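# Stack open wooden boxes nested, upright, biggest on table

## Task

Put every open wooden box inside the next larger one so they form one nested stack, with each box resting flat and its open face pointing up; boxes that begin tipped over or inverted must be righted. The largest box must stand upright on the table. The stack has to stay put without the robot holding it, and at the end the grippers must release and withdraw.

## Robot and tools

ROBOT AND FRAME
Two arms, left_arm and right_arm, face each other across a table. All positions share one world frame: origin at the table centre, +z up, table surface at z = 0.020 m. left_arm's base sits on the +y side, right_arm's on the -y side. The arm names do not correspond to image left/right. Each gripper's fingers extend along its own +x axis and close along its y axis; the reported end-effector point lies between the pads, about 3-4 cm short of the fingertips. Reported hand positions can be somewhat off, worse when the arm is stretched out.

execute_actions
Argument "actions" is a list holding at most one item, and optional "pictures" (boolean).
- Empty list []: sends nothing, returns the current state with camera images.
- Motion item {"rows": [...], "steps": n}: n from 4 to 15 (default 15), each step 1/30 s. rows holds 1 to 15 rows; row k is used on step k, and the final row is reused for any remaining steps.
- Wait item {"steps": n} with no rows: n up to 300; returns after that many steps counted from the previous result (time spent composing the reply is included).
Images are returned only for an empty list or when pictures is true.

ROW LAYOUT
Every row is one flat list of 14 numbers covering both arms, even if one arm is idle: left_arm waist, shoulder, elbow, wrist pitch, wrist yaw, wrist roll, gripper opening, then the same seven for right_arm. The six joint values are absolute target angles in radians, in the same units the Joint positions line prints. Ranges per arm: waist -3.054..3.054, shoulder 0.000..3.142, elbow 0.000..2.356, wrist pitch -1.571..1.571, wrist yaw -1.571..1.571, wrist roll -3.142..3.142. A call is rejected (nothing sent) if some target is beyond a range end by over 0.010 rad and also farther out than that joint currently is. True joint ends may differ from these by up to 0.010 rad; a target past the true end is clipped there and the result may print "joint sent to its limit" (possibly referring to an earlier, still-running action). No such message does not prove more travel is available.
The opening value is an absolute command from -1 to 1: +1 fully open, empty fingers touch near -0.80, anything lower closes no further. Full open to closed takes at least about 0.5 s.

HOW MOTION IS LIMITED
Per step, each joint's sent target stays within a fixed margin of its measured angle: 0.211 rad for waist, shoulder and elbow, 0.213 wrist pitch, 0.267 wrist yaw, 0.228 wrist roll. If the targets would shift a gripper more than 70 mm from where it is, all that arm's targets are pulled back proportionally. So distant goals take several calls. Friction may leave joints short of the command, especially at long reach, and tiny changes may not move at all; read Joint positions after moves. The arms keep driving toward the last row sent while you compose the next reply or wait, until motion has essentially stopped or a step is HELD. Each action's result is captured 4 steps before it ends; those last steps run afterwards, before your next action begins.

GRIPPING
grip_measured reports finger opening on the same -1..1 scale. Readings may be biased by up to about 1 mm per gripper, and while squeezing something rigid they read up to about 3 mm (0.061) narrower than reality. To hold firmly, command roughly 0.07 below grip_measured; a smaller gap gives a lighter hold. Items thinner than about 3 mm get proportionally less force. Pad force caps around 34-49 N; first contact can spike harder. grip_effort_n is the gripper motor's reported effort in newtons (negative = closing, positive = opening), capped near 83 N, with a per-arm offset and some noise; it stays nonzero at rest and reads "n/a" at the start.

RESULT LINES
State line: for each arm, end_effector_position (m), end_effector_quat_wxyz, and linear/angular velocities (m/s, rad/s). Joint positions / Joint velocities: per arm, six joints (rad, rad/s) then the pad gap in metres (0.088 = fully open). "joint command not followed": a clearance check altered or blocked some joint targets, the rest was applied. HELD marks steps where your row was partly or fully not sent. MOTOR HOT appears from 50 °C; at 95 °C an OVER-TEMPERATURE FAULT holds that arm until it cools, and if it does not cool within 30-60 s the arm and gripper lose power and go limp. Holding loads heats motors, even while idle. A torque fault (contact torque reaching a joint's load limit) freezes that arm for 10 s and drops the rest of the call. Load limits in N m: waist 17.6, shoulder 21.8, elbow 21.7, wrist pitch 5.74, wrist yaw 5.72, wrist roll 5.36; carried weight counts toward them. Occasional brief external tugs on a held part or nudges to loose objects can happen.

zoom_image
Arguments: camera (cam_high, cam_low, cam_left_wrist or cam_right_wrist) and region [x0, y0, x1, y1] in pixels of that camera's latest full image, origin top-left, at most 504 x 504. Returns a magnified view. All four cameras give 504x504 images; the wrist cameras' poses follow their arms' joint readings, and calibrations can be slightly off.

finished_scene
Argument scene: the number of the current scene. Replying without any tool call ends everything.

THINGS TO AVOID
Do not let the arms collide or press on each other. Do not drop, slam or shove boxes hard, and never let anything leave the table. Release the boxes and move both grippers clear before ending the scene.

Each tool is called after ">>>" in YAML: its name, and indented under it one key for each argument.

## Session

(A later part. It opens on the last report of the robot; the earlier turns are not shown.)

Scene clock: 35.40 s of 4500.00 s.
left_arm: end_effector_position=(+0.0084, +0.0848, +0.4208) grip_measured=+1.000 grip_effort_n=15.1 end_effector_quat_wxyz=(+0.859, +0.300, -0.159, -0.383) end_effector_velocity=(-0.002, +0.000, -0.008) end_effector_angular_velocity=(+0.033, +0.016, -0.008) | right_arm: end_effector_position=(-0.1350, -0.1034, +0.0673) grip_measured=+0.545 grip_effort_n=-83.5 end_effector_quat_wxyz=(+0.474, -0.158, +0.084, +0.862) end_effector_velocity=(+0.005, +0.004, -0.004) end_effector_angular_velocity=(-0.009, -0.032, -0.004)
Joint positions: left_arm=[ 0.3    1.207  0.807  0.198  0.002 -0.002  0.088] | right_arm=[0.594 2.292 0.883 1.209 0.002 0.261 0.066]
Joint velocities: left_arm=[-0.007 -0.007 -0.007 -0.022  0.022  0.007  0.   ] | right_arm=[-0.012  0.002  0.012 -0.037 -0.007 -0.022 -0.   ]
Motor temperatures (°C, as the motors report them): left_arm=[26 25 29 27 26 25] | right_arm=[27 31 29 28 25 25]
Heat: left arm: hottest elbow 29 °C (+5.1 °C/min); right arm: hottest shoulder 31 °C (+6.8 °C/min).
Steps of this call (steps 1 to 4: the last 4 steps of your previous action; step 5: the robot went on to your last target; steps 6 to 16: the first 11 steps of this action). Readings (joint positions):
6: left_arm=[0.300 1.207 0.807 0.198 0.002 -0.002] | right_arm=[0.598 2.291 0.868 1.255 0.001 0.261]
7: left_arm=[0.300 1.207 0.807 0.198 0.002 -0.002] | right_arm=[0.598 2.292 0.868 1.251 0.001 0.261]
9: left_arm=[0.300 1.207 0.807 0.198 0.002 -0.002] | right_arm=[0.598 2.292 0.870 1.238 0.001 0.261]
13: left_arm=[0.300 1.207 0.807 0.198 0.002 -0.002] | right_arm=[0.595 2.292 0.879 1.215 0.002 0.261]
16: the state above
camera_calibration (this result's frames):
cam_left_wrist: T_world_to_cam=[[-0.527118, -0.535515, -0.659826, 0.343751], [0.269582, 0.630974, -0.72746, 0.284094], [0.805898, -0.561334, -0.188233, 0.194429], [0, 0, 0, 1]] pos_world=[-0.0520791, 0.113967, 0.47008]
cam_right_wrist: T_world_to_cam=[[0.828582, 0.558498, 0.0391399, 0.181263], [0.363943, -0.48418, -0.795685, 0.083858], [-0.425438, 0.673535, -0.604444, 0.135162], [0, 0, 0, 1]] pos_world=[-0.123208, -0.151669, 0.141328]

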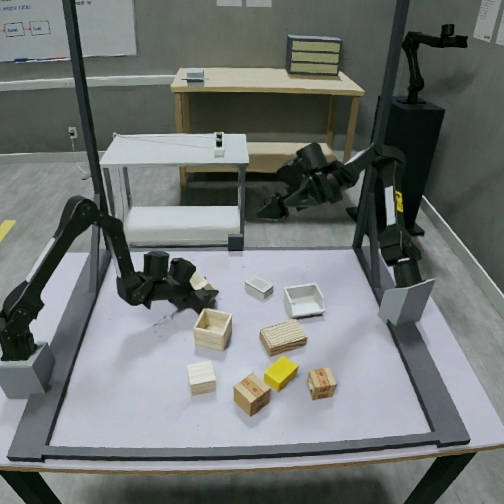

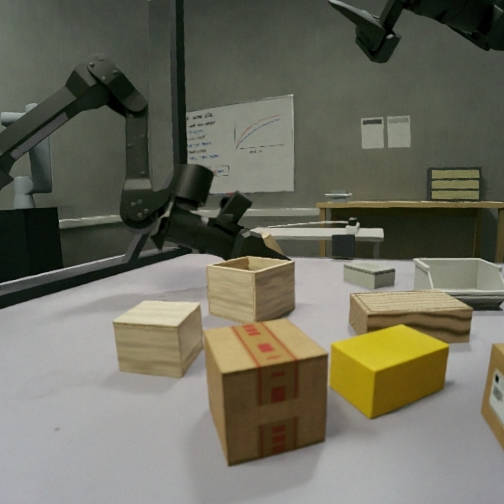

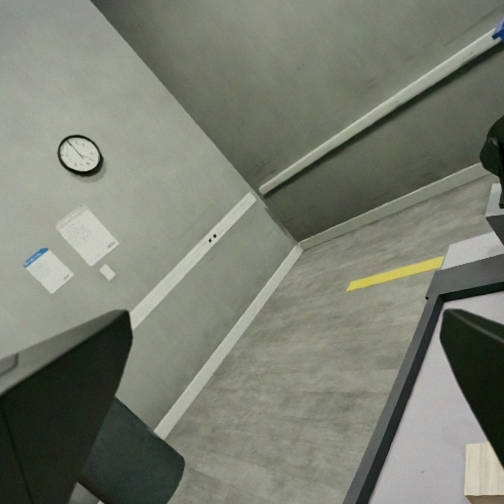

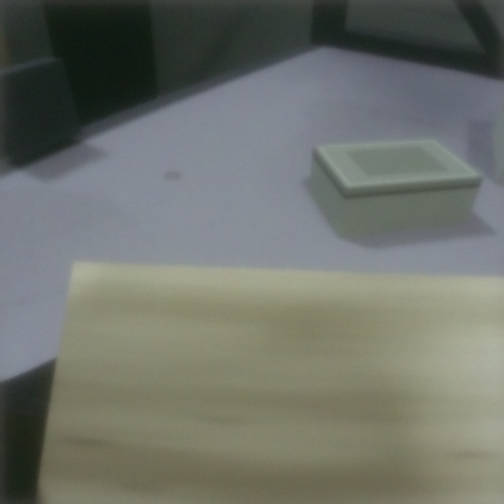

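>>> execute_actions:
  actions:
    - {"rows":[[0.3,1.2,0.8,0.2,0,0,1,0.595,2.292,0.883,1.21,0,0.261,0.5],[0.3,1.2,0.8,0.2,0,0,1,0.595,2.292,0.87,1.21,0,0.261,0.5],[0.3,1.2,0.8,0.2,0,0,1,0.595,2.29,0.855,1.2,0,0.261,0.5],[0.3,1.2,0.8,0.2,0,0,1,0.595,2.29,0.84,1.19,0,0.261,0.5],[0.3,1.2,0.8,0.2,0,0,1,0.595,2.29,0.825,1.18,0,0.261,0.5],[0.3,1.2,0.8,0.2,0,0,1,0.595,2.29,0.81,1.17,0,0.261,0.5],[0.3,1.2,0.8,0.2,0,0,1,0.595,2.29,0.795,1.16,0,0.261,0.5]],"steps":15}
  pictures: true

Scene clock: 36.07 s of 4500.00 s.
left_arm: end_effector_position=(+0.0084, +0.0848, +0.4208) grip_measured=+1.000 grip_effort_n=14.7 end_effector_quat_wxyz=(+0.859, +0.300, -0.159, -0.383) end_effector_velocity=(+0.005, +0.003, -0.003) end_effector_angular_velocity=(+0.005, -0.005, +0.026) | right_arm: end_effector_position=(-0.1261, -0.1104, +0.0683) grip_measured=+0.545 grip_effort_n=-83.5 end_effector_quat_wxyz=(+0.479, -0.168, +0.089, +0.857) end_effector_velocity=(+0.020, -0.012, -0.004) end_effector_angular_velocity=(-0.055, -0.040, -0.040)
Joint positions: left_arm=[ 0.3    1.207  0.807  0.198  0.002 -0.002  0.088] | right_arm=[0.588 2.261 0.837 1.199 0.002 0.261 0.066]
Joint velocities: left_arm=[-0.002  0.002 -0.007 -0.007 -0.022  0.007  0.   ] | right_arm=[-0.012 -0.051 -0.076 -0.051  0.007  0.007 -0.   ]
Motor temperatures (°C, as the motors report them): left_arm=[26 25 29 27 26 25] | right_arm=[27 31 29 28 25 25]
Heat: left arm: hottest elbow 29 °C (+5.0 °C/min); right arm: hottest shoulder 31 °C (+6.7 °C/min).
Steps of this call (steps 1 to 4: the last 4 steps of your previous action; steps 5 to 9: the robot went on to your last target; steps 10 to 20: the first 11 steps of this action). Readings (joint positions):
10: left_arm=[0.300 1.207 0.807 0.198 0.002 -0.002] | right_arm=[0.593 2.288 0.886 1.204 0.002 0.261]
11: left_arm=[0.300 1.207 0.807 0.198 0.002 -0.002] | right_arm=[0.593 2.286 0.886 1.203 0.002 0.261]
13: left_arm=[0.300 1.207 0.807 0.198 0.002 -0.002] | right_arm=[0.593 2.284 0.884 1.206 0.002 0.261]
17: left_arm=[0.300 1.207 0.807 0.198 0.002 -0.002] | right_arm=[0.590 2.270 0.852 1.205 0.002 0.261]
20: the state above
camera_calibration (this result's frames):
cam_left_wrist: T_world_to_cam=[[-0.527118, -0.535515, -0.659826, 0.343751], [0.269582, 0.630974, -0.72746, 0.284094], [0.805898, -0.561334, -0.188233, 0.194429], [0, 0, 0, 1]] pos_world=[-0.0520791, 0.113967, 0.47008]
cam_right_wrist: T_world_to_cam=[[0.834719, 0.549108, 0.0415176, 0.177344], [0.369471, -0.502548, -0.781624, 0.0758077], [-0.408332, 0.667776, -0.622366, 0.147016], [0, 0, 0, 1]] pos_world=[-0.11601, -0.157458, 0.143388]

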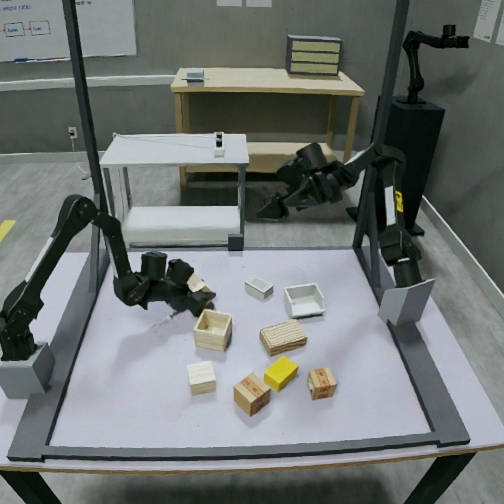

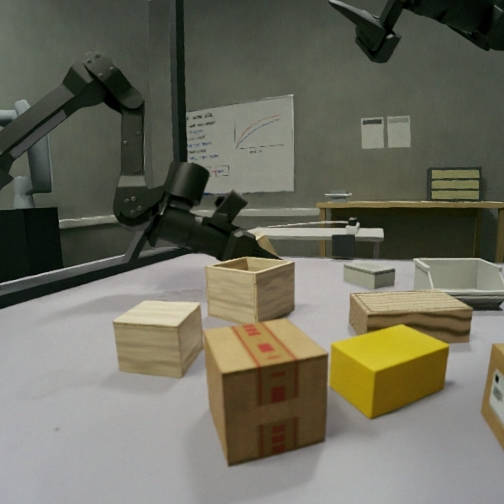

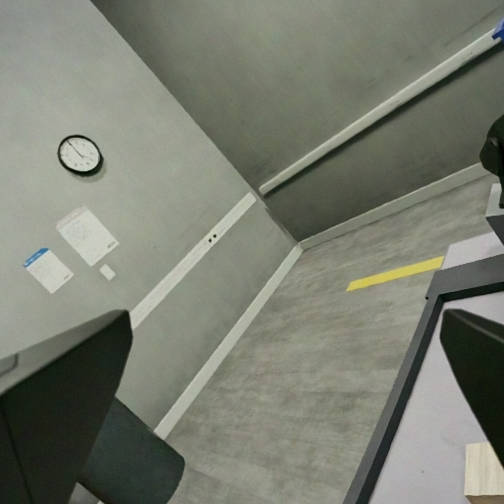

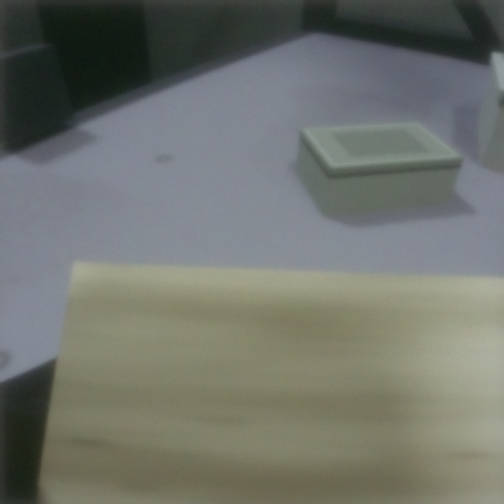

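>>> execute_actions:
  actions:
    - {"rows":[[0.3,1.2,0.8,0.2,0,0,1,0.6,2.22,0.9,1.25,0,0.263,0.3],[0.3,1.2,0.8,0.2,0,0,1,0.6,2.22,1.0,1.35,0,0.263,0.3],[0.3,1.2,0.8,0.2,0,0,1,0.6,2.3,1.12,1.45,0,0.263,0.3],[0.3,1.2,0.8,0.2,0,0,1,0.6,2.4,1.22,1.54,0,0.263,0.3],[0.3,1.2,0.8,0.2,0,0,1,0.6,2.5,1.25,1.54,0,0.263,0.3],[0.3,1.2,0.8,0.2,0,0,1,0.6,2.59,1.25,1.54,0,0.263,0.3]],"steps":15}

>>> execute_actions:
  actions:
    - {"steps":15}

Scene clock: 36.67 s of 4500.00 s.
left_arm: end_effector_position=(+0.0084, +0.0848, +0.4208) grip_measured=+1.000 grip_effort_n=15.1 end_effector_quat_wxyz=(+0.859, +0.300, -0.159, -0.383) end_effector_velocity=(+0.002, +0.003, -0.004) end_effector_angular_velocity=(+0.015, +0.004, +0.018) | right_arm: end_effector_position=(-0.1837, -0.0570, +0.0973) grip_measured=+0.545 grip_effort_n=-83.5 end_effector_quat_wxyz=(+0.439, +0.000, +0.008, +0.898) end_effector_velocity=(+0.023, +0.031, -0.153) end_effector_angular_velocity=(+0.021, +0.007, +0.026)
Joint positions: left_arm=[ 0.3    1.207  0.807  0.198  0.002 -0.002  0.088] | right_arm=[0.598 2.524 1.193 1.497 0.002 0.262 0.066]
Joint velocities: left_arm=[-0.002 -0.002 -0.002 -0.022 -0.007  0.007  0.   ] | right_arm=[-0.002  0.608  0.364  0.271 -0.022 -0.007 -0.   ]
Motor temperatures (°C, as the motors report them): left_arm=[26 25 29 27 26 25] | right_arm=[27 31 29 28 25 25]
Heat: left arm: hottest elbow 29 °C (+4.9 °C/min); right arm: hottest shoulder 31 °C (+6.5 °C/min).
Steps of this call (steps 1 to 4: the last 4 steps of your previous action; steps 5 to 7: the robot went on to your last target; steps 8 to 18: the first 11 steps of this action). Readings (joint positions):
8: left_arm=[0.300 1.207 0.807 0.198 0.002 -0.002] | right_arm=[0.587 2.251 0.836 1.195 0.002 0.262]
9: left_arm=[0.300 1.207 0.807 0.198 0.002 -0.002] | right_arm=[0.588 2.249 0.847 1.197 0.002 0.262]
11: left_arm=[0.300 1.207 0.807 0.198 0.002 -0.002] | right_arm=[0.591 2.279 0.898 1.271 0.002 0.262]
15: left_arm=[0.300 1.207 0.807 0.198 0.002 -0.002] | right_arm=[0.597 2.435 1.109 1.453 0.002 0.262]
18: the state above

Scene clock: 37.17 s of 4500.00 s.
left_arm: end_effector_position=(+0.0084, +0.0848, +0.4208) grip_measured=+1.000 grip_effort_n=15.1 end_effector_quat_wxyz=(+0.859, +0.300, -0.159, -0.383) end_effector_velocity=(+0.000, +0.002, +0.001) end_effector_angular_velocity=(-0.018, +0.014, +0.008) | right_arm: end_effector_position=(-0.1859, -0.0526, +0.0931) grip_measured=+0.545 grip_effort_n=-83.5 end_effector_quat_wxyz=(+0.435, +0.016, -0.000, +0.900) end_effector_velocity=(+0.004, -0.001, -0.008) end_effector_angular_velocity=(-0.005, -0.014, +0.002)
Joint positions: left_arm=[ 0.3    1.207  0.807  0.198  0.002 -0.002  0.088] | right_arm=[0.598 2.575 1.241 1.536 0.002 0.262 0.066]
Joint velocities: left_arm=[ 0.002 -0.007 -0.002 -0.007 -0.007 -0.022  0.   ] | right_arm=[-0.002  0.017 -0.002  0.007 -0.007 -0.007  0.   ]
Motor temperatures (°C, as the motors report them): left_arm=[26 25 29 27 26 25] | right_arm=[27 31 29 28 25 25]
Heat: left arm: hottest elbow 29 °C (+4.8 °C/min); right arm: hottest shoulder 31 °C (+6.5 °C/min).
Kept back: nothing.
Steps of this call (steps 1 to 4: the last 4 steps of your previous action; steps 5 to 15: the robot went on to your last target). Readings (joint positions):
1: left_arm=[0.300 1.207 0.807 0.198 0.002 -0.002] | right_arm=[0.598 2.542 1.202 1.506 0.002 0.262]
2: left_arm=[0.300 1.207 0.807 0.198 0.002 -0.002] | right_arm=[0.598 2.554 1.209 1.512 0.002 0.262]
4: left_arm=[0.300 1.207 0.807 0.198 0.002 -0.002] | right_arm=[0.598 2.569 1.219 1.522 0.002 0.262]
8: left_arm=[0.300 1.207 0.807 0.198 0.002 -0.002] | right_arm=[0.598 2.573 1.235 1.534 0.002 0.262]
15: the state above

>>> execute_actions:
  actions:
    - {"rows":[[0.3,1.2,0.8,0.2,0,0,1,0.6,2.61,1.25,1.54,0,0.263,0.3],[0.3,1.2,0.8,0.2,0,0,1,0.6,2.64,1.25,1.54,0,0.263,0.3],[0.3,1.2,0.8,0.2,0,0,1,0.6,2.66,1.25,1.54,0,0.263,0.3]],"steps":15}
  pictures: true

>>> zoom_image:
  camera: "cam_high"
  region: [140, 230, 280, 320]

Scene clock: 37.67 s of 4500.00 s.
left_arm: end_effector_position=(+0.0084, +0.0848, +0.4208) grip_measured=+1.000 grip_effort_n=15.1 end_effector_quat_wxyz=(+0.859, +0.300, -0.159, -0.383) end_effector_velocity=(+0.001, +0.001, +0.002) end_effector_angular_velocity=(-0.009, +0.003, +0.009) | right_arm: end_effector_position=(-0.1789, -0.0526, +0.0745) grip_measured=+0.545 grip_effort_n=-83.5 end_effector_quat_wxyz=(+0.438, +0.007, +0.003, +0.899) end_effector_velocity=(+0.001, +0.003, -0.001) end_effector_angular_velocity=(+0.005, -0.006, -0.010)
Joint positions: left_arm=[ 0.3    1.207  0.807  0.198  0.002 -0.002  0.088] | right_arm=[0.597 2.625 1.253 1.554 0.002 0.259 0.066]
Joint velocities: left_arm=[ 0.002 -0.002  0.002 -0.007 -0.007 -0.007  0.   ] | right_arm=[-0.002  0.007  0.012 -0.007  0.007 -0.007 -0.   ]
Motor temperatures (°C, as the motors report them): left_arm=[26 25 29 27 26 25] | right_arm=[27 31 29 28 25 25]
Heat: left arm: hottest elbow 29 °C (+4.8 °C/min); right arm: hottest shoulder 31 °C (+6.4 °C/min).
Steps of this call (steps 1 to 4: the robot went on to your last target; steps 5 to 15: the first 11 steps of this action). Readings (joint positions):
5: left_arm=[0.300 1.207 0.807 0.198 0.002 -0.002] | right_arm=[0.598 2.578 1.241 1.538 0.002 0.262]
6: left_arm=[0.300 1.207 0.807 0.198 0.002 -0.002] | right_arm=[0.598 2.583 1.243 1.541 0.002 0.262]
8: left_arm=[0.300 1.207 0.807 0.198 0.002 -0.002] | right_arm=[0.598 2.602 1.249 1.543 0.002 0.262]
12: left_arm=[0.300 1.207 0.807 0.198 0.002 -0.002] | right_arm=[0.597 2.623 1.252 1.554 0.002 0.259]
15: the state above
camera_calibration (this result's frames):
cam_left_wrist: T_world_to_cam=[[-0.527118, -0.535515, -0.659826, 0.343751], [0.269582, 0.630974, -0.72746, 0.284094], [0.805898, -0.561334, -0.188233, 0.194429], [0, 0, 0, 1]] pos_world=[-0.0520791, 0.113967, 0.47008]
cam_right_wrist: T_world_to_cam=[[0.778687, 0.626691, 0.0300699, 0.184366], [0.195191, -0.196427, -0.960894, 0.127415], [-0.596277, 0.754105, -0.27528, 0.0357809], [0, 0, 0, 1]] pos_world=[-0.147099, -0.117495, 0.126738]

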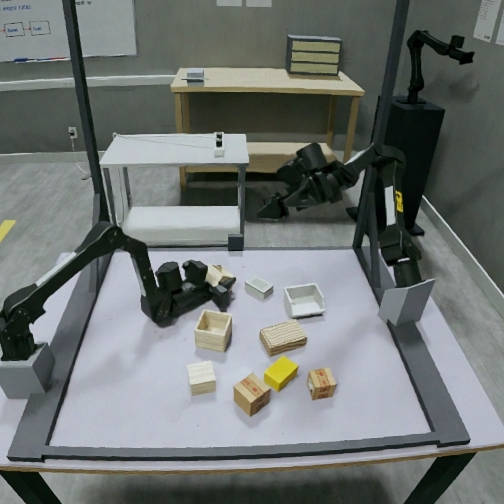

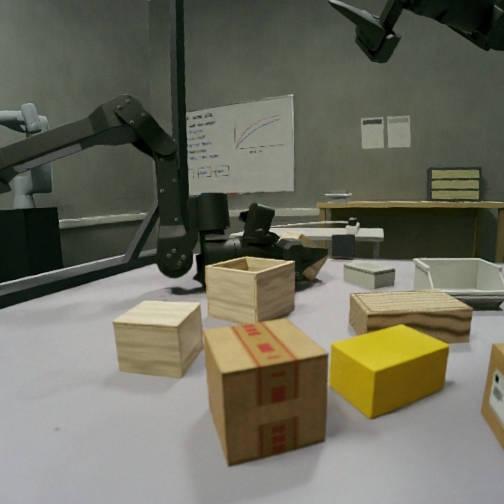

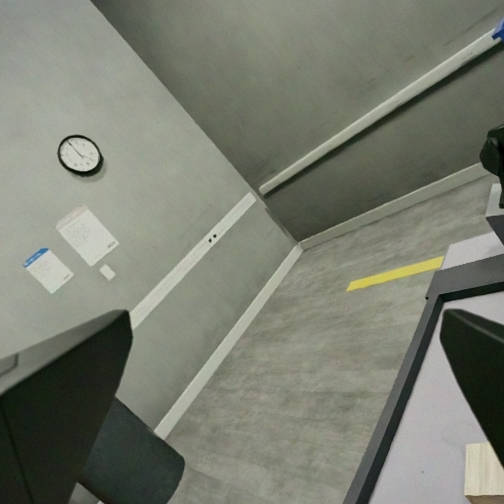

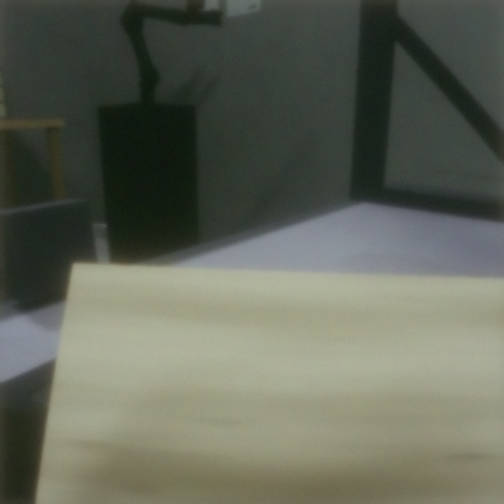

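Region (140, 230, 280, 320) of cam_high's 504x504 image, scaled by 3.600, with more detail than that image has; it fills the top 324 rows of this view, and the rest is white.

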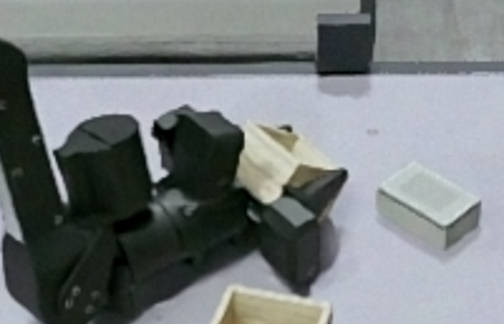

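Blocked at z≈.075 (contact). Release.

>>> execute_actions:
  actions:
    - {"rows":[[0.3,1.2,0.8,0.2,0,0,1,0.597,2.62,1.25,1.54,0,0.26,0.7],[0.3,1.2,0.8,0.2,0,0,1,0.597,2.62,1.25,1.54,0,0.26,1]],"steps":15}

>>> execute_actions:
  actions:
    - {"rows":[[0.3,1.2,0.8,0.2,0,0,1,0.6,2.55,1.1,1.5,0,0.263,1],[0.3,1.2,0.8,0.2,0,0,1,0.6,2.4,0.95,1.4,0,0.263,1],[0.3,1.2,0.8,0.2,0,0,1,0.6,2.1,0.9,1.1,0,0.263,1],[0.3,1.2,0.8,0.2,0,0,1,0.6,1.9,0.95,0.8,0,0.263,1],[0.3,1.2,0.8,0.2,0,0,1,0.55,1.8,1.1,0.2,0,0.263,1],[0.3,1.2,0.8,0.2,0,0,1,0.5,1.8,1.3,-0.5,-0.2,0.263,1]],"steps":15}

>>> execute_actions:
  actions:
    - {"steps":25}
  pictures: true

Scene clock: 40.40 s of 4500.00 s.
left_arm: end_effector_position=(+0.0084, +0.0848, +0.4208) grip_measured=+1.000 grip_effort_n=15.1 end_effector_quat_wxyz=(+0.859, +0.300, -0.159, -0.383) end_effector_velocity=(+0.001, +0.001, -0.001) end_effector_angular_velocity=(+0.007, -0.004, +0.009) | right_arm: end_effector_position=(-0.1792, -0.0519, +0.0745) grip_measured=+0.962 grip_effort_n=18.4 end_effector_quat_wxyz=(+0.439, +0.005, +0.004, +0.899) end_effector_velocity=(+0.003, +0.002, -0.000) end_effector_angular_velocity=(+0.009, -0.023, -0.002)
Joint positions: left_arm=[ 0.3    1.207  0.807  0.198  0.002 -0.002  0.088] | right_arm=[0.596 2.622 1.255 1.545 0.002 0.259 0.086]
Joint velocities: left_arm=[-0.002 -0.002 -0.002 -0.007 -0.007  0.007  0.   ] | right_arm=[-0.007 -0.002 -0.002 -0.007 -0.007 -0.022  0.014]
Motor temperatures (°C, as the motors report them): left_arm=[26 25 29 27 26 25] | right_arm=[28 31 29 28 25 25]
Heat: left arm: hottest elbow 29 °C (+4.5 °C/min); right arm: hottest shoulder 31 °C (+5.9 °C/min).
Steps of this call (steps 1 to 4: the last 4 steps of your previous action; steps 5 to 15: the robot went on to your last target; steps 16 to 71: nothing new was sent; steps 72 to 82: the first 11 steps of this action). Readings (joint positions):
72: left_arm=[0.300 1.207 0.807 0.198 0.002 -0.002] | right_arm=[0.596 2.626 1.255 1.554 0.002 0.259]
73: left_arm=[0.300 1.207 0.807 0.198 0.002 -0.002] | right_arm=[0.596 2.625 1.255 1.554 0.002 0.259]
75: left_arm=[0.300 1.207 0.807 0.198 0.002 -0.002] | right_arm=[0.596 2.624 1.255 1.545 0.002 0.259]
79: left_arm=[0.300 1.207 0.807 0.198 0.002 -0.002] | right_arm=[0.596 2.622 1.255 1.545 0.002 0.259]
82: the state above

Scene clock: 40.90 s of 4500.00 s.
left_arm: end_effector_position=(+0.0084, +0.0848, +0.4208) grip_measured=+1.000 grip_effort_n=15.1 end_effector_quat_wxyz=(+0.859, +0.300, -0.159, -0.383) end_effector_velocity=(+0.001, -0.000, -0.000) end_effector_angular_velocity=(-0.008, +0.002, +0.002) | right_arm: end_effector_position=(-0.1892, -0.0438, +0.1410) grip_measured=+0.997 grip_effort_n=18.8 end_effector_quat_wxyz=(+0.429, -0.050, +0.031, +0.901) end_effector_velocity=(-0.126, +0.117, +0.428) end_effector_angular_velocity=(+0.348, +0.221, +0.298)
Joint positions: left_arm=[ 0.3    1.207  0.807  0.198  0.002 -0.002  0.088] | right_arm=[ 0.547  2.324  1.178  1.21  -0.097  0.26   0.088]
Joint velocities: left_arm=[-0.002  0.002 -0.002  0.007 -0.007 -0.007  0.   ] | right_arm=[-0.237 -0.779  0.52  -0.828 -0.418 -0.022  0.   ]
Motor temperatures (°C, as the motors report them): left_arm=[26 25 29 27 26 25] | right_arm=[28 32 29 28 25 25]
Heat: left arm: hottest elbow 29 °C (+4.4 °C/min); right arm: hottest shoulder 32 °C (+7.3 °C/min).
Steps of this call (steps 1 to 4: the last 4 steps of your previous action; steps 5 to 15: the first 11 steps of this action). Readings (joint positions):
5: left_arm=[0.300 1.207 0.807 0.198 0.002 -0.002] | right_arm=[0.596 2.615 1.243 1.537 0.002 0.259]
6: left_arm=[0.300 1.207 0.807 0.198 0.002 -0.002] | right_arm=[0.596 2.585 1.204 1.512 0.002 0.259]
8: left_arm=[0.300 1.207 0.807 0.198 0.002 -0.002] | right_arm=[0.596 2.501 1.100 1.412 0.002 0.260]
12: left_arm=[0.300 1.207 0.807 0.198 0.002 -0.002] | right_arm=[0.572 2.395 1.117 1.285 -0.051 0.260]
15: the state above

Scene clock: 41.73 s of 4500.00 s.
left_arm: end_effector_position=(+0.0084, +0.0848, +0.4208) grip_measured=+1.000 grip_effort_n=15.1 end_effector_quat_wxyz=(+0.859, +0.300, -0.159, -0.383) end_effector_velocity=(-0.001, +0.001, -0.000) end_effector_angular_velocity=(-0.011, +0.020, -0.003) | right_arm: end_effector_position=(-0.1918, -0.0778, +0.2603) grip_measured=+0.998 grip_effort_n=18.4 end_effector_quat_wxyz=(+0.439, -0.213, +0.142, +0.861) end_effector_velocity=(+0.130, -0.081, -0.252) end_effector_angular_velocity=(-1.129, -0.700, -0.343)
Joint positions: left_arm=[ 0.3    1.207  0.807  0.198  0.002 -0.002  0.088] | right_arm=[ 0.502  1.799  1.307  0.155 -0.195  0.261  0.088]
Joint velocities: left_arm=[ 0.002 -0.007 -0.002 -0.007  0.007 -0.022  0.   ] | right_arm=[-0.002 -0.002 -0.002 -1.37  -0.022  0.007 -0.   ]
Motor temperatures (°C, as the motors report them): left_arm=[26 25 29 27 26 25] | right_arm=[28 32 29 28 25 25]
Heat: left arm: hottest elbow 29 °C (+4.3 °C/min); right arm: hottest shoulder 32 °C (+7.2 °C/min).
Kept back: nothing.
Steps of this call (steps 1 to 4: the last 4 steps of your previous action; steps 5 to 25: the robot went on to your last target). Readings (joint positions):
1: left_arm=[0.300 1.207 0.807 0.198 0.002 -0.002] | right_arm=[0.539 2.297 1.195 1.181 -0.110 0.260]
2: left_arm=[0.300 1.207 0.807 0.198 0.002 -0.002] | right_arm=[0.533 2.270 1.209 1.151 -0.122 0.260]
4: left_arm=[0.300 1.207 0.807 0.198 0.002 -0.002] | right_arm=[0.522 2.210 1.233 1.087 -0.143 0.260]
8: left_arm=[0.300 1.207 0.807 0.198 0.002 -0.002] | right_arm=[0.509 2.078 1.264 0.943 -0.170 0.260]
25: the state above
camera_calibration (this result's frames):
cam_left_wrist: T_world_to_cam=[[-0.527118, -0.535515, -0.659826, 0.343751], [0.269582, 0.630974, -0.72746, 0.284094], [0.805898, -0.561334, -0.188233, 0.194429], [0, 0, 0, 1]] pos_world=[-0.0520791, 0.113967, 0.47008]
cam_right_wrist: T_world_to_cam=[[0.798995, 0.600643, -0.028909, 0.22178], [0.415978, -0.586784, -0.694728, 0.246201], [-0.434247, 0.543059, -0.718691, 0.228336], [0, 0, 0, 1]] pos_world=[-0.180461, -0.112744, 0.341557]

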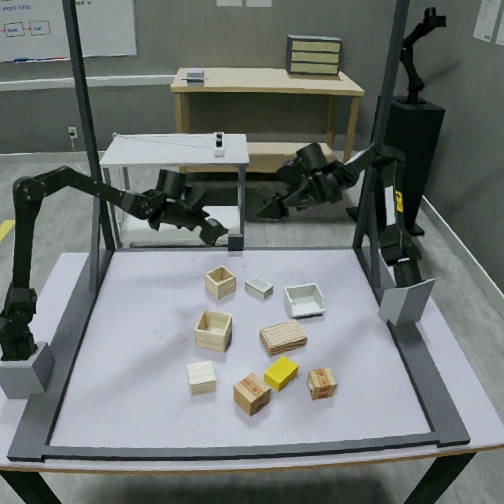

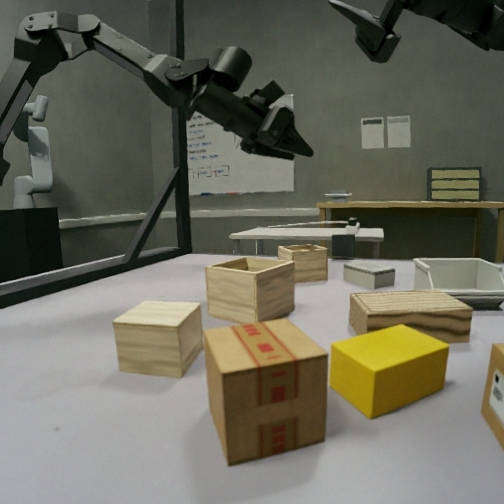

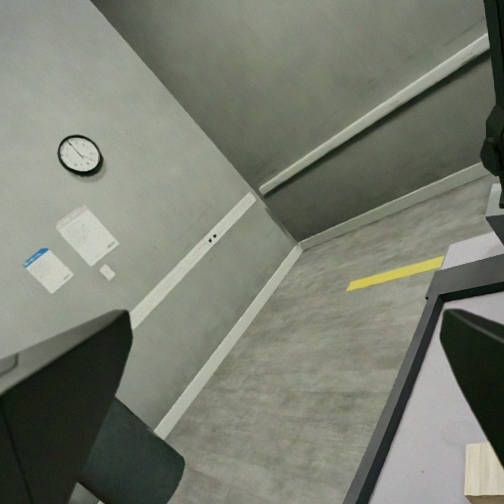

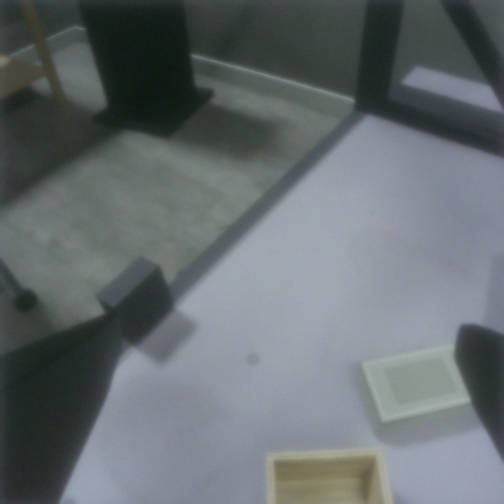

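>>> execute_actions:
  actions:
    - {"rows":[[0.3,1.2,0.8,0.2,0,0,1,0.493,2.20,1.946,-0.81,-0.253,0.075,-0.4]],"steps":15}

>>> execute_actions:
  actions:
    - {"steps":20}
  pictures: true

Scene clock: 42.53 s of 4500.00 s.
left_arm: end_effector_position=(+0.0083, +0.0848, +0.4208) grip_measured=+1.000 grip_effort_n=15.1 end_effector_quat_wxyz=(+0.859, +0.300, -0.159, -0.383) end_effector_velocity=(-0.001, -0.000, +0.001) end_effector_angular_velocity=(-0.021, +0.010, -0.002) | right_arm: end_effector_position=(-0.1379, -0.1021, +0.1247) grip_measured=-0.213 grip_effort_n=14.2 end_effector_quat_wxyz=(+0.390, -0.542, +0.306, +0.679) end_effector_velocity=(-0.189, +0.207, +0.178) end_effector_angular_velocity=(+0.576, +0.369, +0.252)
Joint positions: left_arm=[ 0.3    1.207  0.807  0.198  0.002 -0.002  0.088] | right_arm=[ 0.495  2.177  1.776 -0.79  -0.244  0.086  0.029]
Joint velocities: left_arm=[-0.002 -0.002 -0.002  0.007 -0.007 -0.022  0.   ] | right_arm=[-0.002  0.325  1.189 -0.154 -0.022 -0.066 -0.151]
Motor temperatures (°C, as the motors report them): left_arm=[26 25 29 27 26 25] | right_arm=[28 32 29 28 25 25]
Heat: left arm: hottest elbow 29 °C (+4.2 °C/min); right arm: hottest shoulder 32 °C (+7.1 °C/min).
Steps of this call (steps 1 to 13: the robot went on to your last target; steps 14 to 24: the first 11 steps of this action). Readings (joint positions):
14: left_arm=[0.300 1.207 0.807 0.198 0.002 -0.002] | right_arm=[0.501 1.817 1.325 -0.479 -0.201 0.236]
15: left_arm=[0.300 1.207 0.807 0.198 0.002 -0.002] | right_arm=[0.499 1.851 1.373 -0.531 -0.217 0.194]
17: left_arm=[0.300 1.207 0.807 0.198 0.002 -0.002] | right_arm=[0.498 1.942 1.480 -0.615 -0.230 0.142]
21: left_arm=[0.300 1.207 0.807 0.198 0.002 -0.002] | right_arm=[0.496 2.112 1.659 -0.751 -0.241 0.097]
24: the state above

Scene clock: 43.20 s of 4500.00 s.
left_arm: end_effector_position=(+0.0083, +0.0848, +0.4208) grip_measured=+1.000 grip_effort_n=15.1 end_effector_quat_wxyz=(+0.859, +0.300, -0.159, -0.383) end_effector_velocity=(+0.002, +0.002, -0.003) end_effector_angular_velocity=(-0.000, +0.010, +0.011) | right_arm: end_effector_position=(-0.1682, -0.0766, +0.1674) grip_measured=-0.397 grip_effort_n=-15.1 end_effector_quat_wxyz=(+0.393, -0.502, +0.271, +0.721) end_effector_velocity=(+0.004, -0.004, -0.003) end_effector_angular_velocity=(-0.027, -0.006, -0.014)
Joint positions: left_arm=[ 0.3    1.207  0.807  0.198  0.002 -0.002  0.088] | right_arm=[ 0.495  2.186  1.937 -0.808 -0.249  0.077  0.02 ]
Joint velocities: left_arm=[-0.002 -0.002 -0.007 -0.007 -0.007 -0.007  0.   ] | right_arm=[-0.002  0.002 -0.002 -0.022 -0.007  0.007 -0.001]
Motor temperatures (°C, as the motors report them): left_arm=[26 25 29 27 26 25] | right_arm=[28 32 29 28 25 25]
Heat: left arm: hottest elbow 29 °C (+4.2 °C/min); right arm: hottest shoulder 32 °C (+6.9 °C/min).
Kept back: nothing.
Steps of this call (steps 1 to 4: the last 4 steps of your previous action; steps 5 to 20: the robot went on to your last target). Readings (joint positions):
1: left_arm=[0.300 1.207 0.807 0.198 0.002 -0.002] | right_arm=[0.495 2.185 1.814 -0.792 -0.244 0.084]
2: left_arm=[0.300 1.207 0.807 0.198 0.002 -0.002] | right_arm=[0.495 2.186 1.847 -0.793 -0.246 0.082]
4: left_arm=[0.300 1.207 0.807 0.198 0.002 -0.002] | right_arm=[0.495 2.185 1.900 -0.795 -0.248 0.080]
8: left_arm=[0.300 1.207 0.807 0.198 0.002 -0.002] | right_arm=[0.495 2.183 1.937 -0.802 -0.249 0.078]
20: the state above
camera_calibration (this result's frames):
cam_left_wrist: T_world_to_cam=[[-0.527116, -0.535527, -0.659818, 0.343754], [0.269882, 0.630753, -0.72754, 0.284233], [0.805799, -0.561571, -0.187951, 0.194456], [0, 0, 0, 1]] pos_world=[-0.0522037, 0.11401, 0.470154]
cam_right_wrist: T_world_to_cam=[[0.814047, 0.58077, 0.00575644, 0.194731], [0.579795, -0.812018, -0.0668177, 0.0777336], [-0.0341314, 0.0577303, -0.997749, 0.247957], [0, 0, 0, 1]] pos_world=[-0.195127, -0.0642877, 0.251472]

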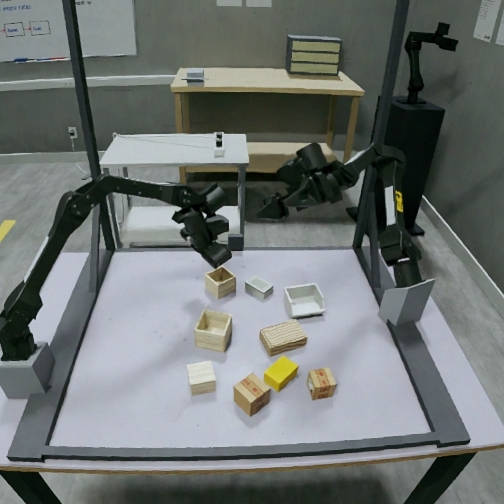

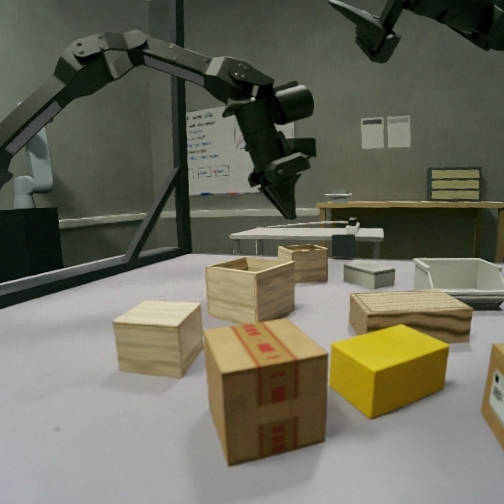

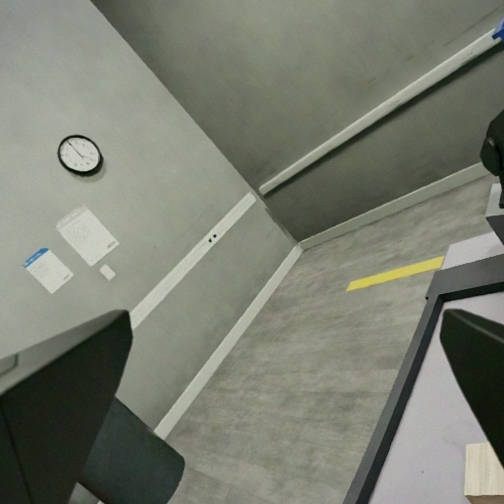

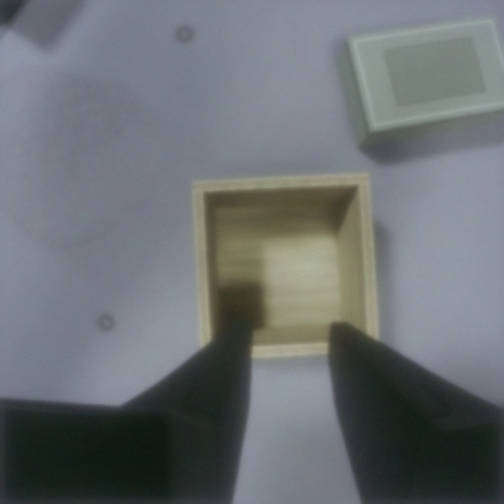

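>>> execute_actions:
  actions:
    - {"rows":[[0.3,1.2,0.8,0.2,0,0,1,0.505,2.24,1.95,-0.765,-0.245,0.07,-0.4],[0.3,1.2,0.8,0.2,0,0,1,0.52,2.30,1.965,-0.72,-0.24,0.065,-0.4],[0.3,1.2,0.8,0.2,0,0,1,0.535,2.36,1.98,-0.675,-0.233,0.06,-0.4],[0.3,1.2,0.8,0.2,0,0,1,0.546,2.42,1.991,-0.628,-0.227,0.06,-0.4]],"steps":15}

>>> execute_actions:
  actions:
    - {"steps":10}
  pictures: true

Scene clock: 43.83 s of 4500.00 s.
left_arm: end_effector_position=(+0.0083, +0.0848, +0.4208) grip_measured=+1.000 grip_effort_n=15.1 end_effector_quat_wxyz=(+0.859, +0.300, -0.159, -0.383) end_effector_velocity=(-0.004, -0.001, +0.001) end_effector_angular_velocity=(+0.003, -0.008, -0.015) | right_arm: end_effector_position=(-0.1810, -0.0588, +0.0781) grip_measured=-0.398 grip_effort_n=0.7 end_effector_quat_wxyz=(+0.374, -0.520, +0.257, +0.723) end_effector_velocity=(+0.025, +0.001, -0.062) end_effector_angular_velocity=(-0.075, -0.065, -0.029)
Joint positions: left_arm=[ 0.3    1.207  0.807  0.198  0.002 -0.002  0.088] | right_arm=[ 0.542  2.4    1.983 -0.651 -0.233  0.062  0.02 ]
Joint velocities: left_arm=[-0.002 -0.007 -0.002  0.007  0.007  0.007  0.   ] | right_arm=[-0.007  0.125 -0.002  0.022  0.007 -0.007 -0.002]
Motor temperatures (°C, as the motors report them): left_arm=[26 25 29 27 26 25] | right_arm=[28 32 29 28 25 25]
Heat: left arm: hottest elbow 29 °C (+4.1 °C/min); right arm: hottest shoulder 32 °C (+6.8 °C/min).
Steps of this call (steps 1 to 8: the robot went on to your last target; steps 9 to 19: the first 11 steps of this action). Readings (joint positions):
9: left_arm=[0.300 1.207 0.807 0.198 0.002 -0.002] | right_arm=[0.495 2.189 1.937 -0.807 -0.249 0.077]
10: left_arm=[0.300 1.207 0.807 0.198 0.002 -0.002] | right_arm=[0.496 2.199 1.941 -0.794 -0.249 0.075]
12: left_arm=[0.300 1.207 0.807 0.198 0.002 -0.002] | right_arm=[0.502 2.244 1.966 -0.731 -0.247 0.070]
16: left_arm=[0.300 1.207 0.807 0.198 0.002 -0.002] | right_arm=[0.530 2.352 1.983 -0.666 -0.237 0.065]
19: the state above

Scene clock: 44.17 s of 4500.00 s.
left_arm: end_effector_position=(+0.0083, +0.0848, +0.4208) grip_measured=+1.000 grip_effort_n=15.1 end_effector_quat_wxyz=(+0.859, +0.300, -0.159, -0.383) end_effector_velocity=(+0.003, +0.001, -0.003) end_effector_angular_velocity=(+0.005, +0.015, +0.018) | right_arm: end_effector_position=(-0.1836, -0.0546, +0.0795) grip_measured=-0.398 grip_effort_n=-8.6 end_effector_quat_wxyz=(+0.376, -0.513, +0.252, +0.730) end_effector_velocity=(-0.001, +0.006, +0.002) end_effector_angular_velocity=(+0.019, +0.011, +0.022)
Joint positions: left_arm=[ 0.3    1.207  0.807  0.198  0.002 -0.002  0.088] | right_arm=[ 0.542  2.403  1.987 -0.631 -0.232  0.062  0.019]
Joint velocities: left_arm=[-0.002  0.002  0.002 -0.022 -0.007 -0.007  0.   ] | right_arm=[-0.007  0.002  0.002  0.022 -0.007 -0.022  0.   ]
Motor temperatures (°C, as the motors report them): left_arm=[26 25 29 27 26 25] | right_arm=[28 32 29 28 25 25]
Heat: left arm: hottest elbow 29 °C (+4.1 °C/min); right arm: hottest shoulder 32 °C (+6.8 °C/min).
Kept back: nothing.
Steps of this call (steps 1 to 4: the last 4 steps of your previous action; steps 5 to 10: the robot went on to your last target). Readings (joint positions):
1: left_arm=[0.300 1.207 0.807 0.198 0.002 -0.002] | right_arm=[0.542 2.401 1.983 -0.644 -0.232 0.062]
2: left_arm=[0.300 1.207 0.807 0.198 0.002 -0.002] | right_arm=[0.541 2.401 1.984 -0.636 -0.232 0.062]
4: left_arm=[0.300 1.207 0.807 0.198 0.002 -0.002] | right_arm=[0.541 2.401 1.987 -0.632 -0.232 0.062]
8: left_arm=[0.300 1.207 0.807 0.198 0.002 -0.002] | right_arm=[0.542 2.403 1.987 -0.631 -0.232 0.062]
10: the state above
camera_calibration (this result's frames):
cam_left_wrist: T_world_to_cam=[[-0.527116, -0.535527, -0.659818, 0.343754], [0.269882, 0.630753, -0.72754, 0.284233], [0.805799, -0.561571, -0.187951, 0.194456], [0, 0, 0, 1]] pos_world=[-0.0522037, 0.11401, 0.470154]
cam_right_wrist: T_world_to_cam=[[0.78026, 0.625151, 0.0194993, 0.190167], [0.624944, -0.777983, -0.0647056, 0.108733], [-0.0252807, 0.0626731, -0.997714, 0.160387], [0, 0, 0, 1]] pos_world=[-0.212277, -0.0443422, 0.163347]

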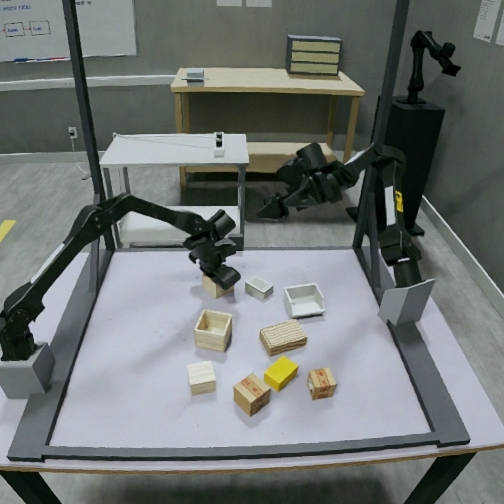

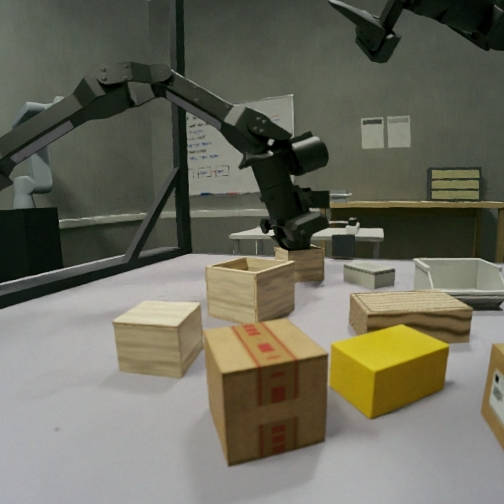

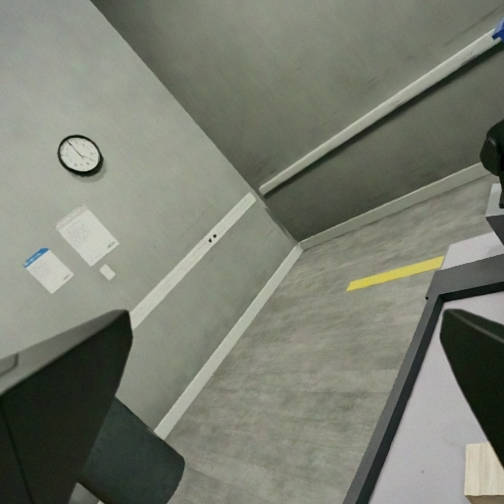

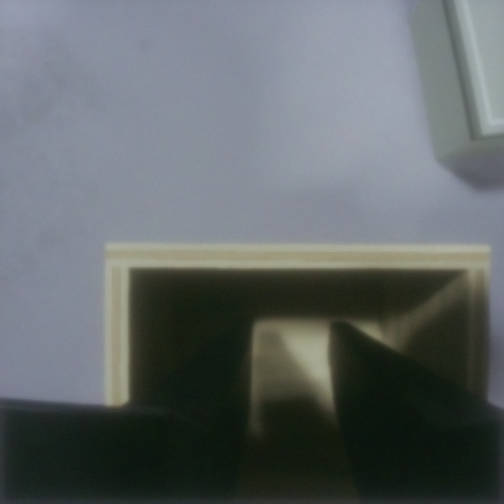

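>>> execute_actions:
  actions:
    - {"rows":[[0.3,1.2,0.8,0.2,0,0,1,0.542,2.41,1.987,-0.631,-0.232,0.062,0.5]],"steps":15}

>>> execute_actions:
  actions:
    - {"rows":[[0.3,1.2,0.8,0.2,0,0,1,0.535,2.37,1.98,-0.665,-0.235,0.062,0.5],[0.3,1.2,0.8,0.2,0,0,1,0.525,2.33,1.97,-0.70,-0.24,0.065,0.5],[0.3,1.2,0.8,0.2,0,0,1,0.515,2.29,1.96,-0.73,-0.243,0.068,0.5]],"steps":15}
  pictures: true

Scene clock: 44.77 s of 4500.00 s.
left_arm: end_effector_position=(+0.0083, +0.0848, +0.4208) grip_measured=+1.000 grip_effort_n=15.1 end_effector_quat_wxyz=(+0.859, +0.300, -0.159, -0.383) end_effector_velocity=(+0.003, +0.003, -0.002) end_effector_angular_velocity=(-0.017, +0.015, +0.022) | right_arm: end_effector_position=(-0.1840, -0.0542, +0.0798) grip_measured=-0.251 grip_effort_n=83.0 end_effector_quat_wxyz=(+0.375, -0.512, +0.252, +0.730) end_effector_velocity=(+0.004, -0.001, +0.001) end_effector_angular_velocity=(-0.012, -0.011, +0.012)
Joint positions: left_arm=[ 0.3    1.207  0.807  0.198  0.002 -0.002  0.088] | right_arm=[ 0.541  2.403  1.988 -0.629 -0.233  0.062  0.027]
Joint velocities: left_arm=[-0.002 -0.002 -0.007 -0.007 -0.022 -0.022  0.   ] | right_arm=[-0.007 -0.002  0.002 -0.022 -0.007 -0.022 -0.   ]
Motor temperatures (°C, as the motors report them): left_arm=[26 25 29 27 26 25] | right_arm=[28 33 29 28 25 25]
Heat: left arm: hottest elbow 29 °C (+4.0 °C/min); right arm: hottest shoulder 33 °C (+8.0 °C/min).
Steps of this call (steps 1 to 7: the robot went on to your last target; steps 8 to 18: the first 11 steps of this action). Readings (joint positions):
8: left_arm=[0.300 1.207 0.807 0.198 0.002 -0.002] | right_arm=[0.542 2.403 1.987 -0.630 -0.232 0.062]
9: left_arm=[0.300 1.207 0.807 0.198 0.002 -0.002] | right_arm=[0.542 2.403 1.987 -0.630 -0.232 0.062]
11: left_arm=[0.300 1.207 0.807 0.198 0.002 -0.002] | right_arm=[0.542 2.403 1.988 -0.629 -0.233 0.062]
15: left_arm=[0.300 1.207 0.807 0.198 0.002 -0.002] | right_arm=[0.541 2.403 1.988 -0.629 -0.233 0.062]
18: the state above

Scene clock: 45.27 s of 4500.00 s.
left_arm: end_effector_position=(+0.0083, +0.0848, +0.4208) grip_measured=+1.000 grip_effort_n=15.1 end_effector_quat_wxyz=(+0.859, +0.300, -0.159, -0.383) end_effector_velocity=(+0.003, +0.003, +0.001) end_effector_angular_velocity=(-0.013, +0.000, +0.023) | right_arm: end_effector_position=(-0.1762, -0.0603, +0.1258) grip_measured=-0.251 grip_effort_n=83.0 end_effector_quat_wxyz=(+0.386, -0.506, +0.258, +0.726) end_effector_velocity=(-0.006, -0.004, +0.065) end_effector_angular_velocity=(+0.038, +0.064, -0.003)
Joint positions: left_arm=[ 0.3    1.207  0.807  0.198  0.002 -0.002  0.088] | right_arm=[ 0.514  2.299  1.972 -0.719 -0.237  0.066  0.027]
Joint velocities: left_arm=[ 0.002 -0.002 -0.002 -0.007 -0.022 -0.007  0.   ] | right_arm=[-0.027 -0.129  0.002 -0.066 -0.037  0.007 -0.   ]
Motor temperatures (°C, as the motors report them): left_arm=[26 25 29 28 26 25] | right_arm=[28 33 29 28 25 25]
Heat: left arm: hottest elbow 29 °C (+4.0 °C/min); right arm: hottest shoulder 33 °C (+8.0 °C/min).
Steps of this call (steps 1 to 4: the last 4 steps of your previous action; steps 5 to 15: the first 11 steps of this action). Readings (joint positions):
5: left_arm=[0.300 1.207 0.807 0.198 0.002 -0.002] | right_arm=[0.541 2.401 1.988 -0.630 -0.233 0.062]
6: left_arm=[0.300 1.207 0.807 0.198 0.002 -0.002] | right_arm=[0.541 2.395 1.988 -0.642 -0.233 0.062]
8: left_arm=[0.300 1.207 0.807 0.198 0.002 -0.002] | right_arm=[0.536 2.372 1.979 -0.686 -0.233 0.063]
12: left_arm=[0.300 1.207 0.807 0.198 0.002 -0.002] | right_arm=[0.520 2.323 1.972 -0.712 -0.236 0.065]
15: the state above
camera_calibration (this result's frames):
cam_left_wrist: T_world_to_cam=[[-0.527116, -0.535527, -0.659818, 0.343754], [0.269882, 0.630753, -0.72754, 0.284233], [0.805799, -0.561571, -0.187951, 0.194456], [0, 0, 0, 1]] pos_world=[-0.0522037, 0.11401, 0.470154]
cam_right_wrist: T_world_to_cam=[[0.797213, 0.603417, 0.0184303, 0.18884], [0.602999, -0.79445, -0.0724019, 0.0986839], [-0.0290465, 0.0688332, -0.997205, 0.20675], [0, 0, 0, 1]] pos_world=[-0.204047, -0.0497813, 0.209836]

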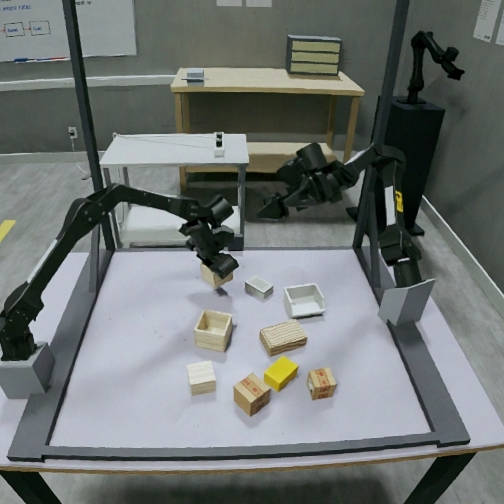

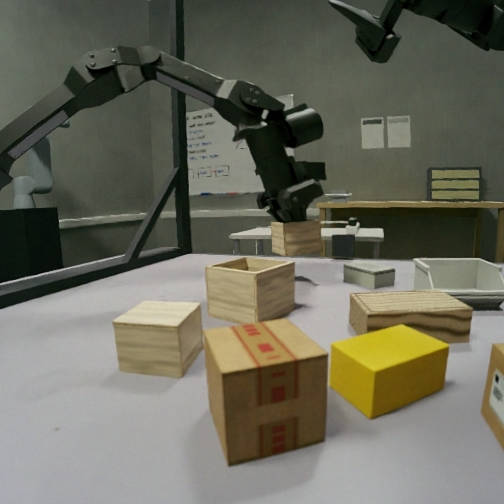

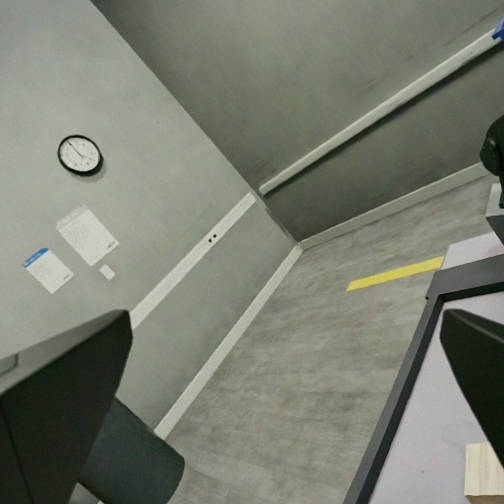

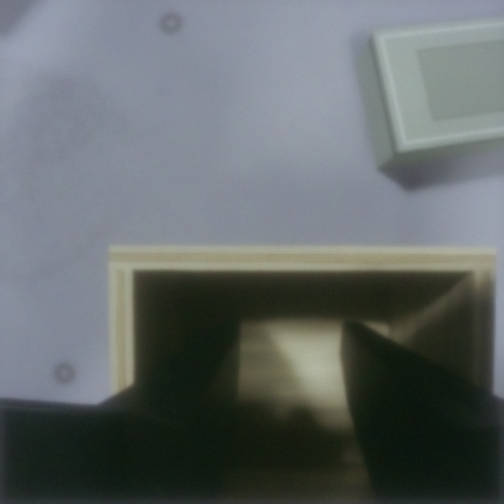

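>>> zoom_image:
  camera: "cam_high"
  region: [170, 295, 260, 405]

Region (170, 295, 260, 405) of cam_high's 504x504 image, scaled by 4.582, with more detail than that image has; it fills the left 412 columns of this view, and the rest is white.

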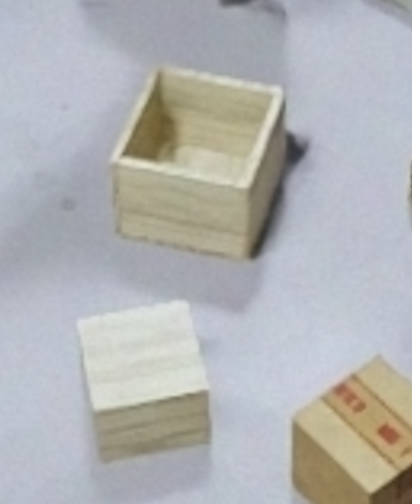

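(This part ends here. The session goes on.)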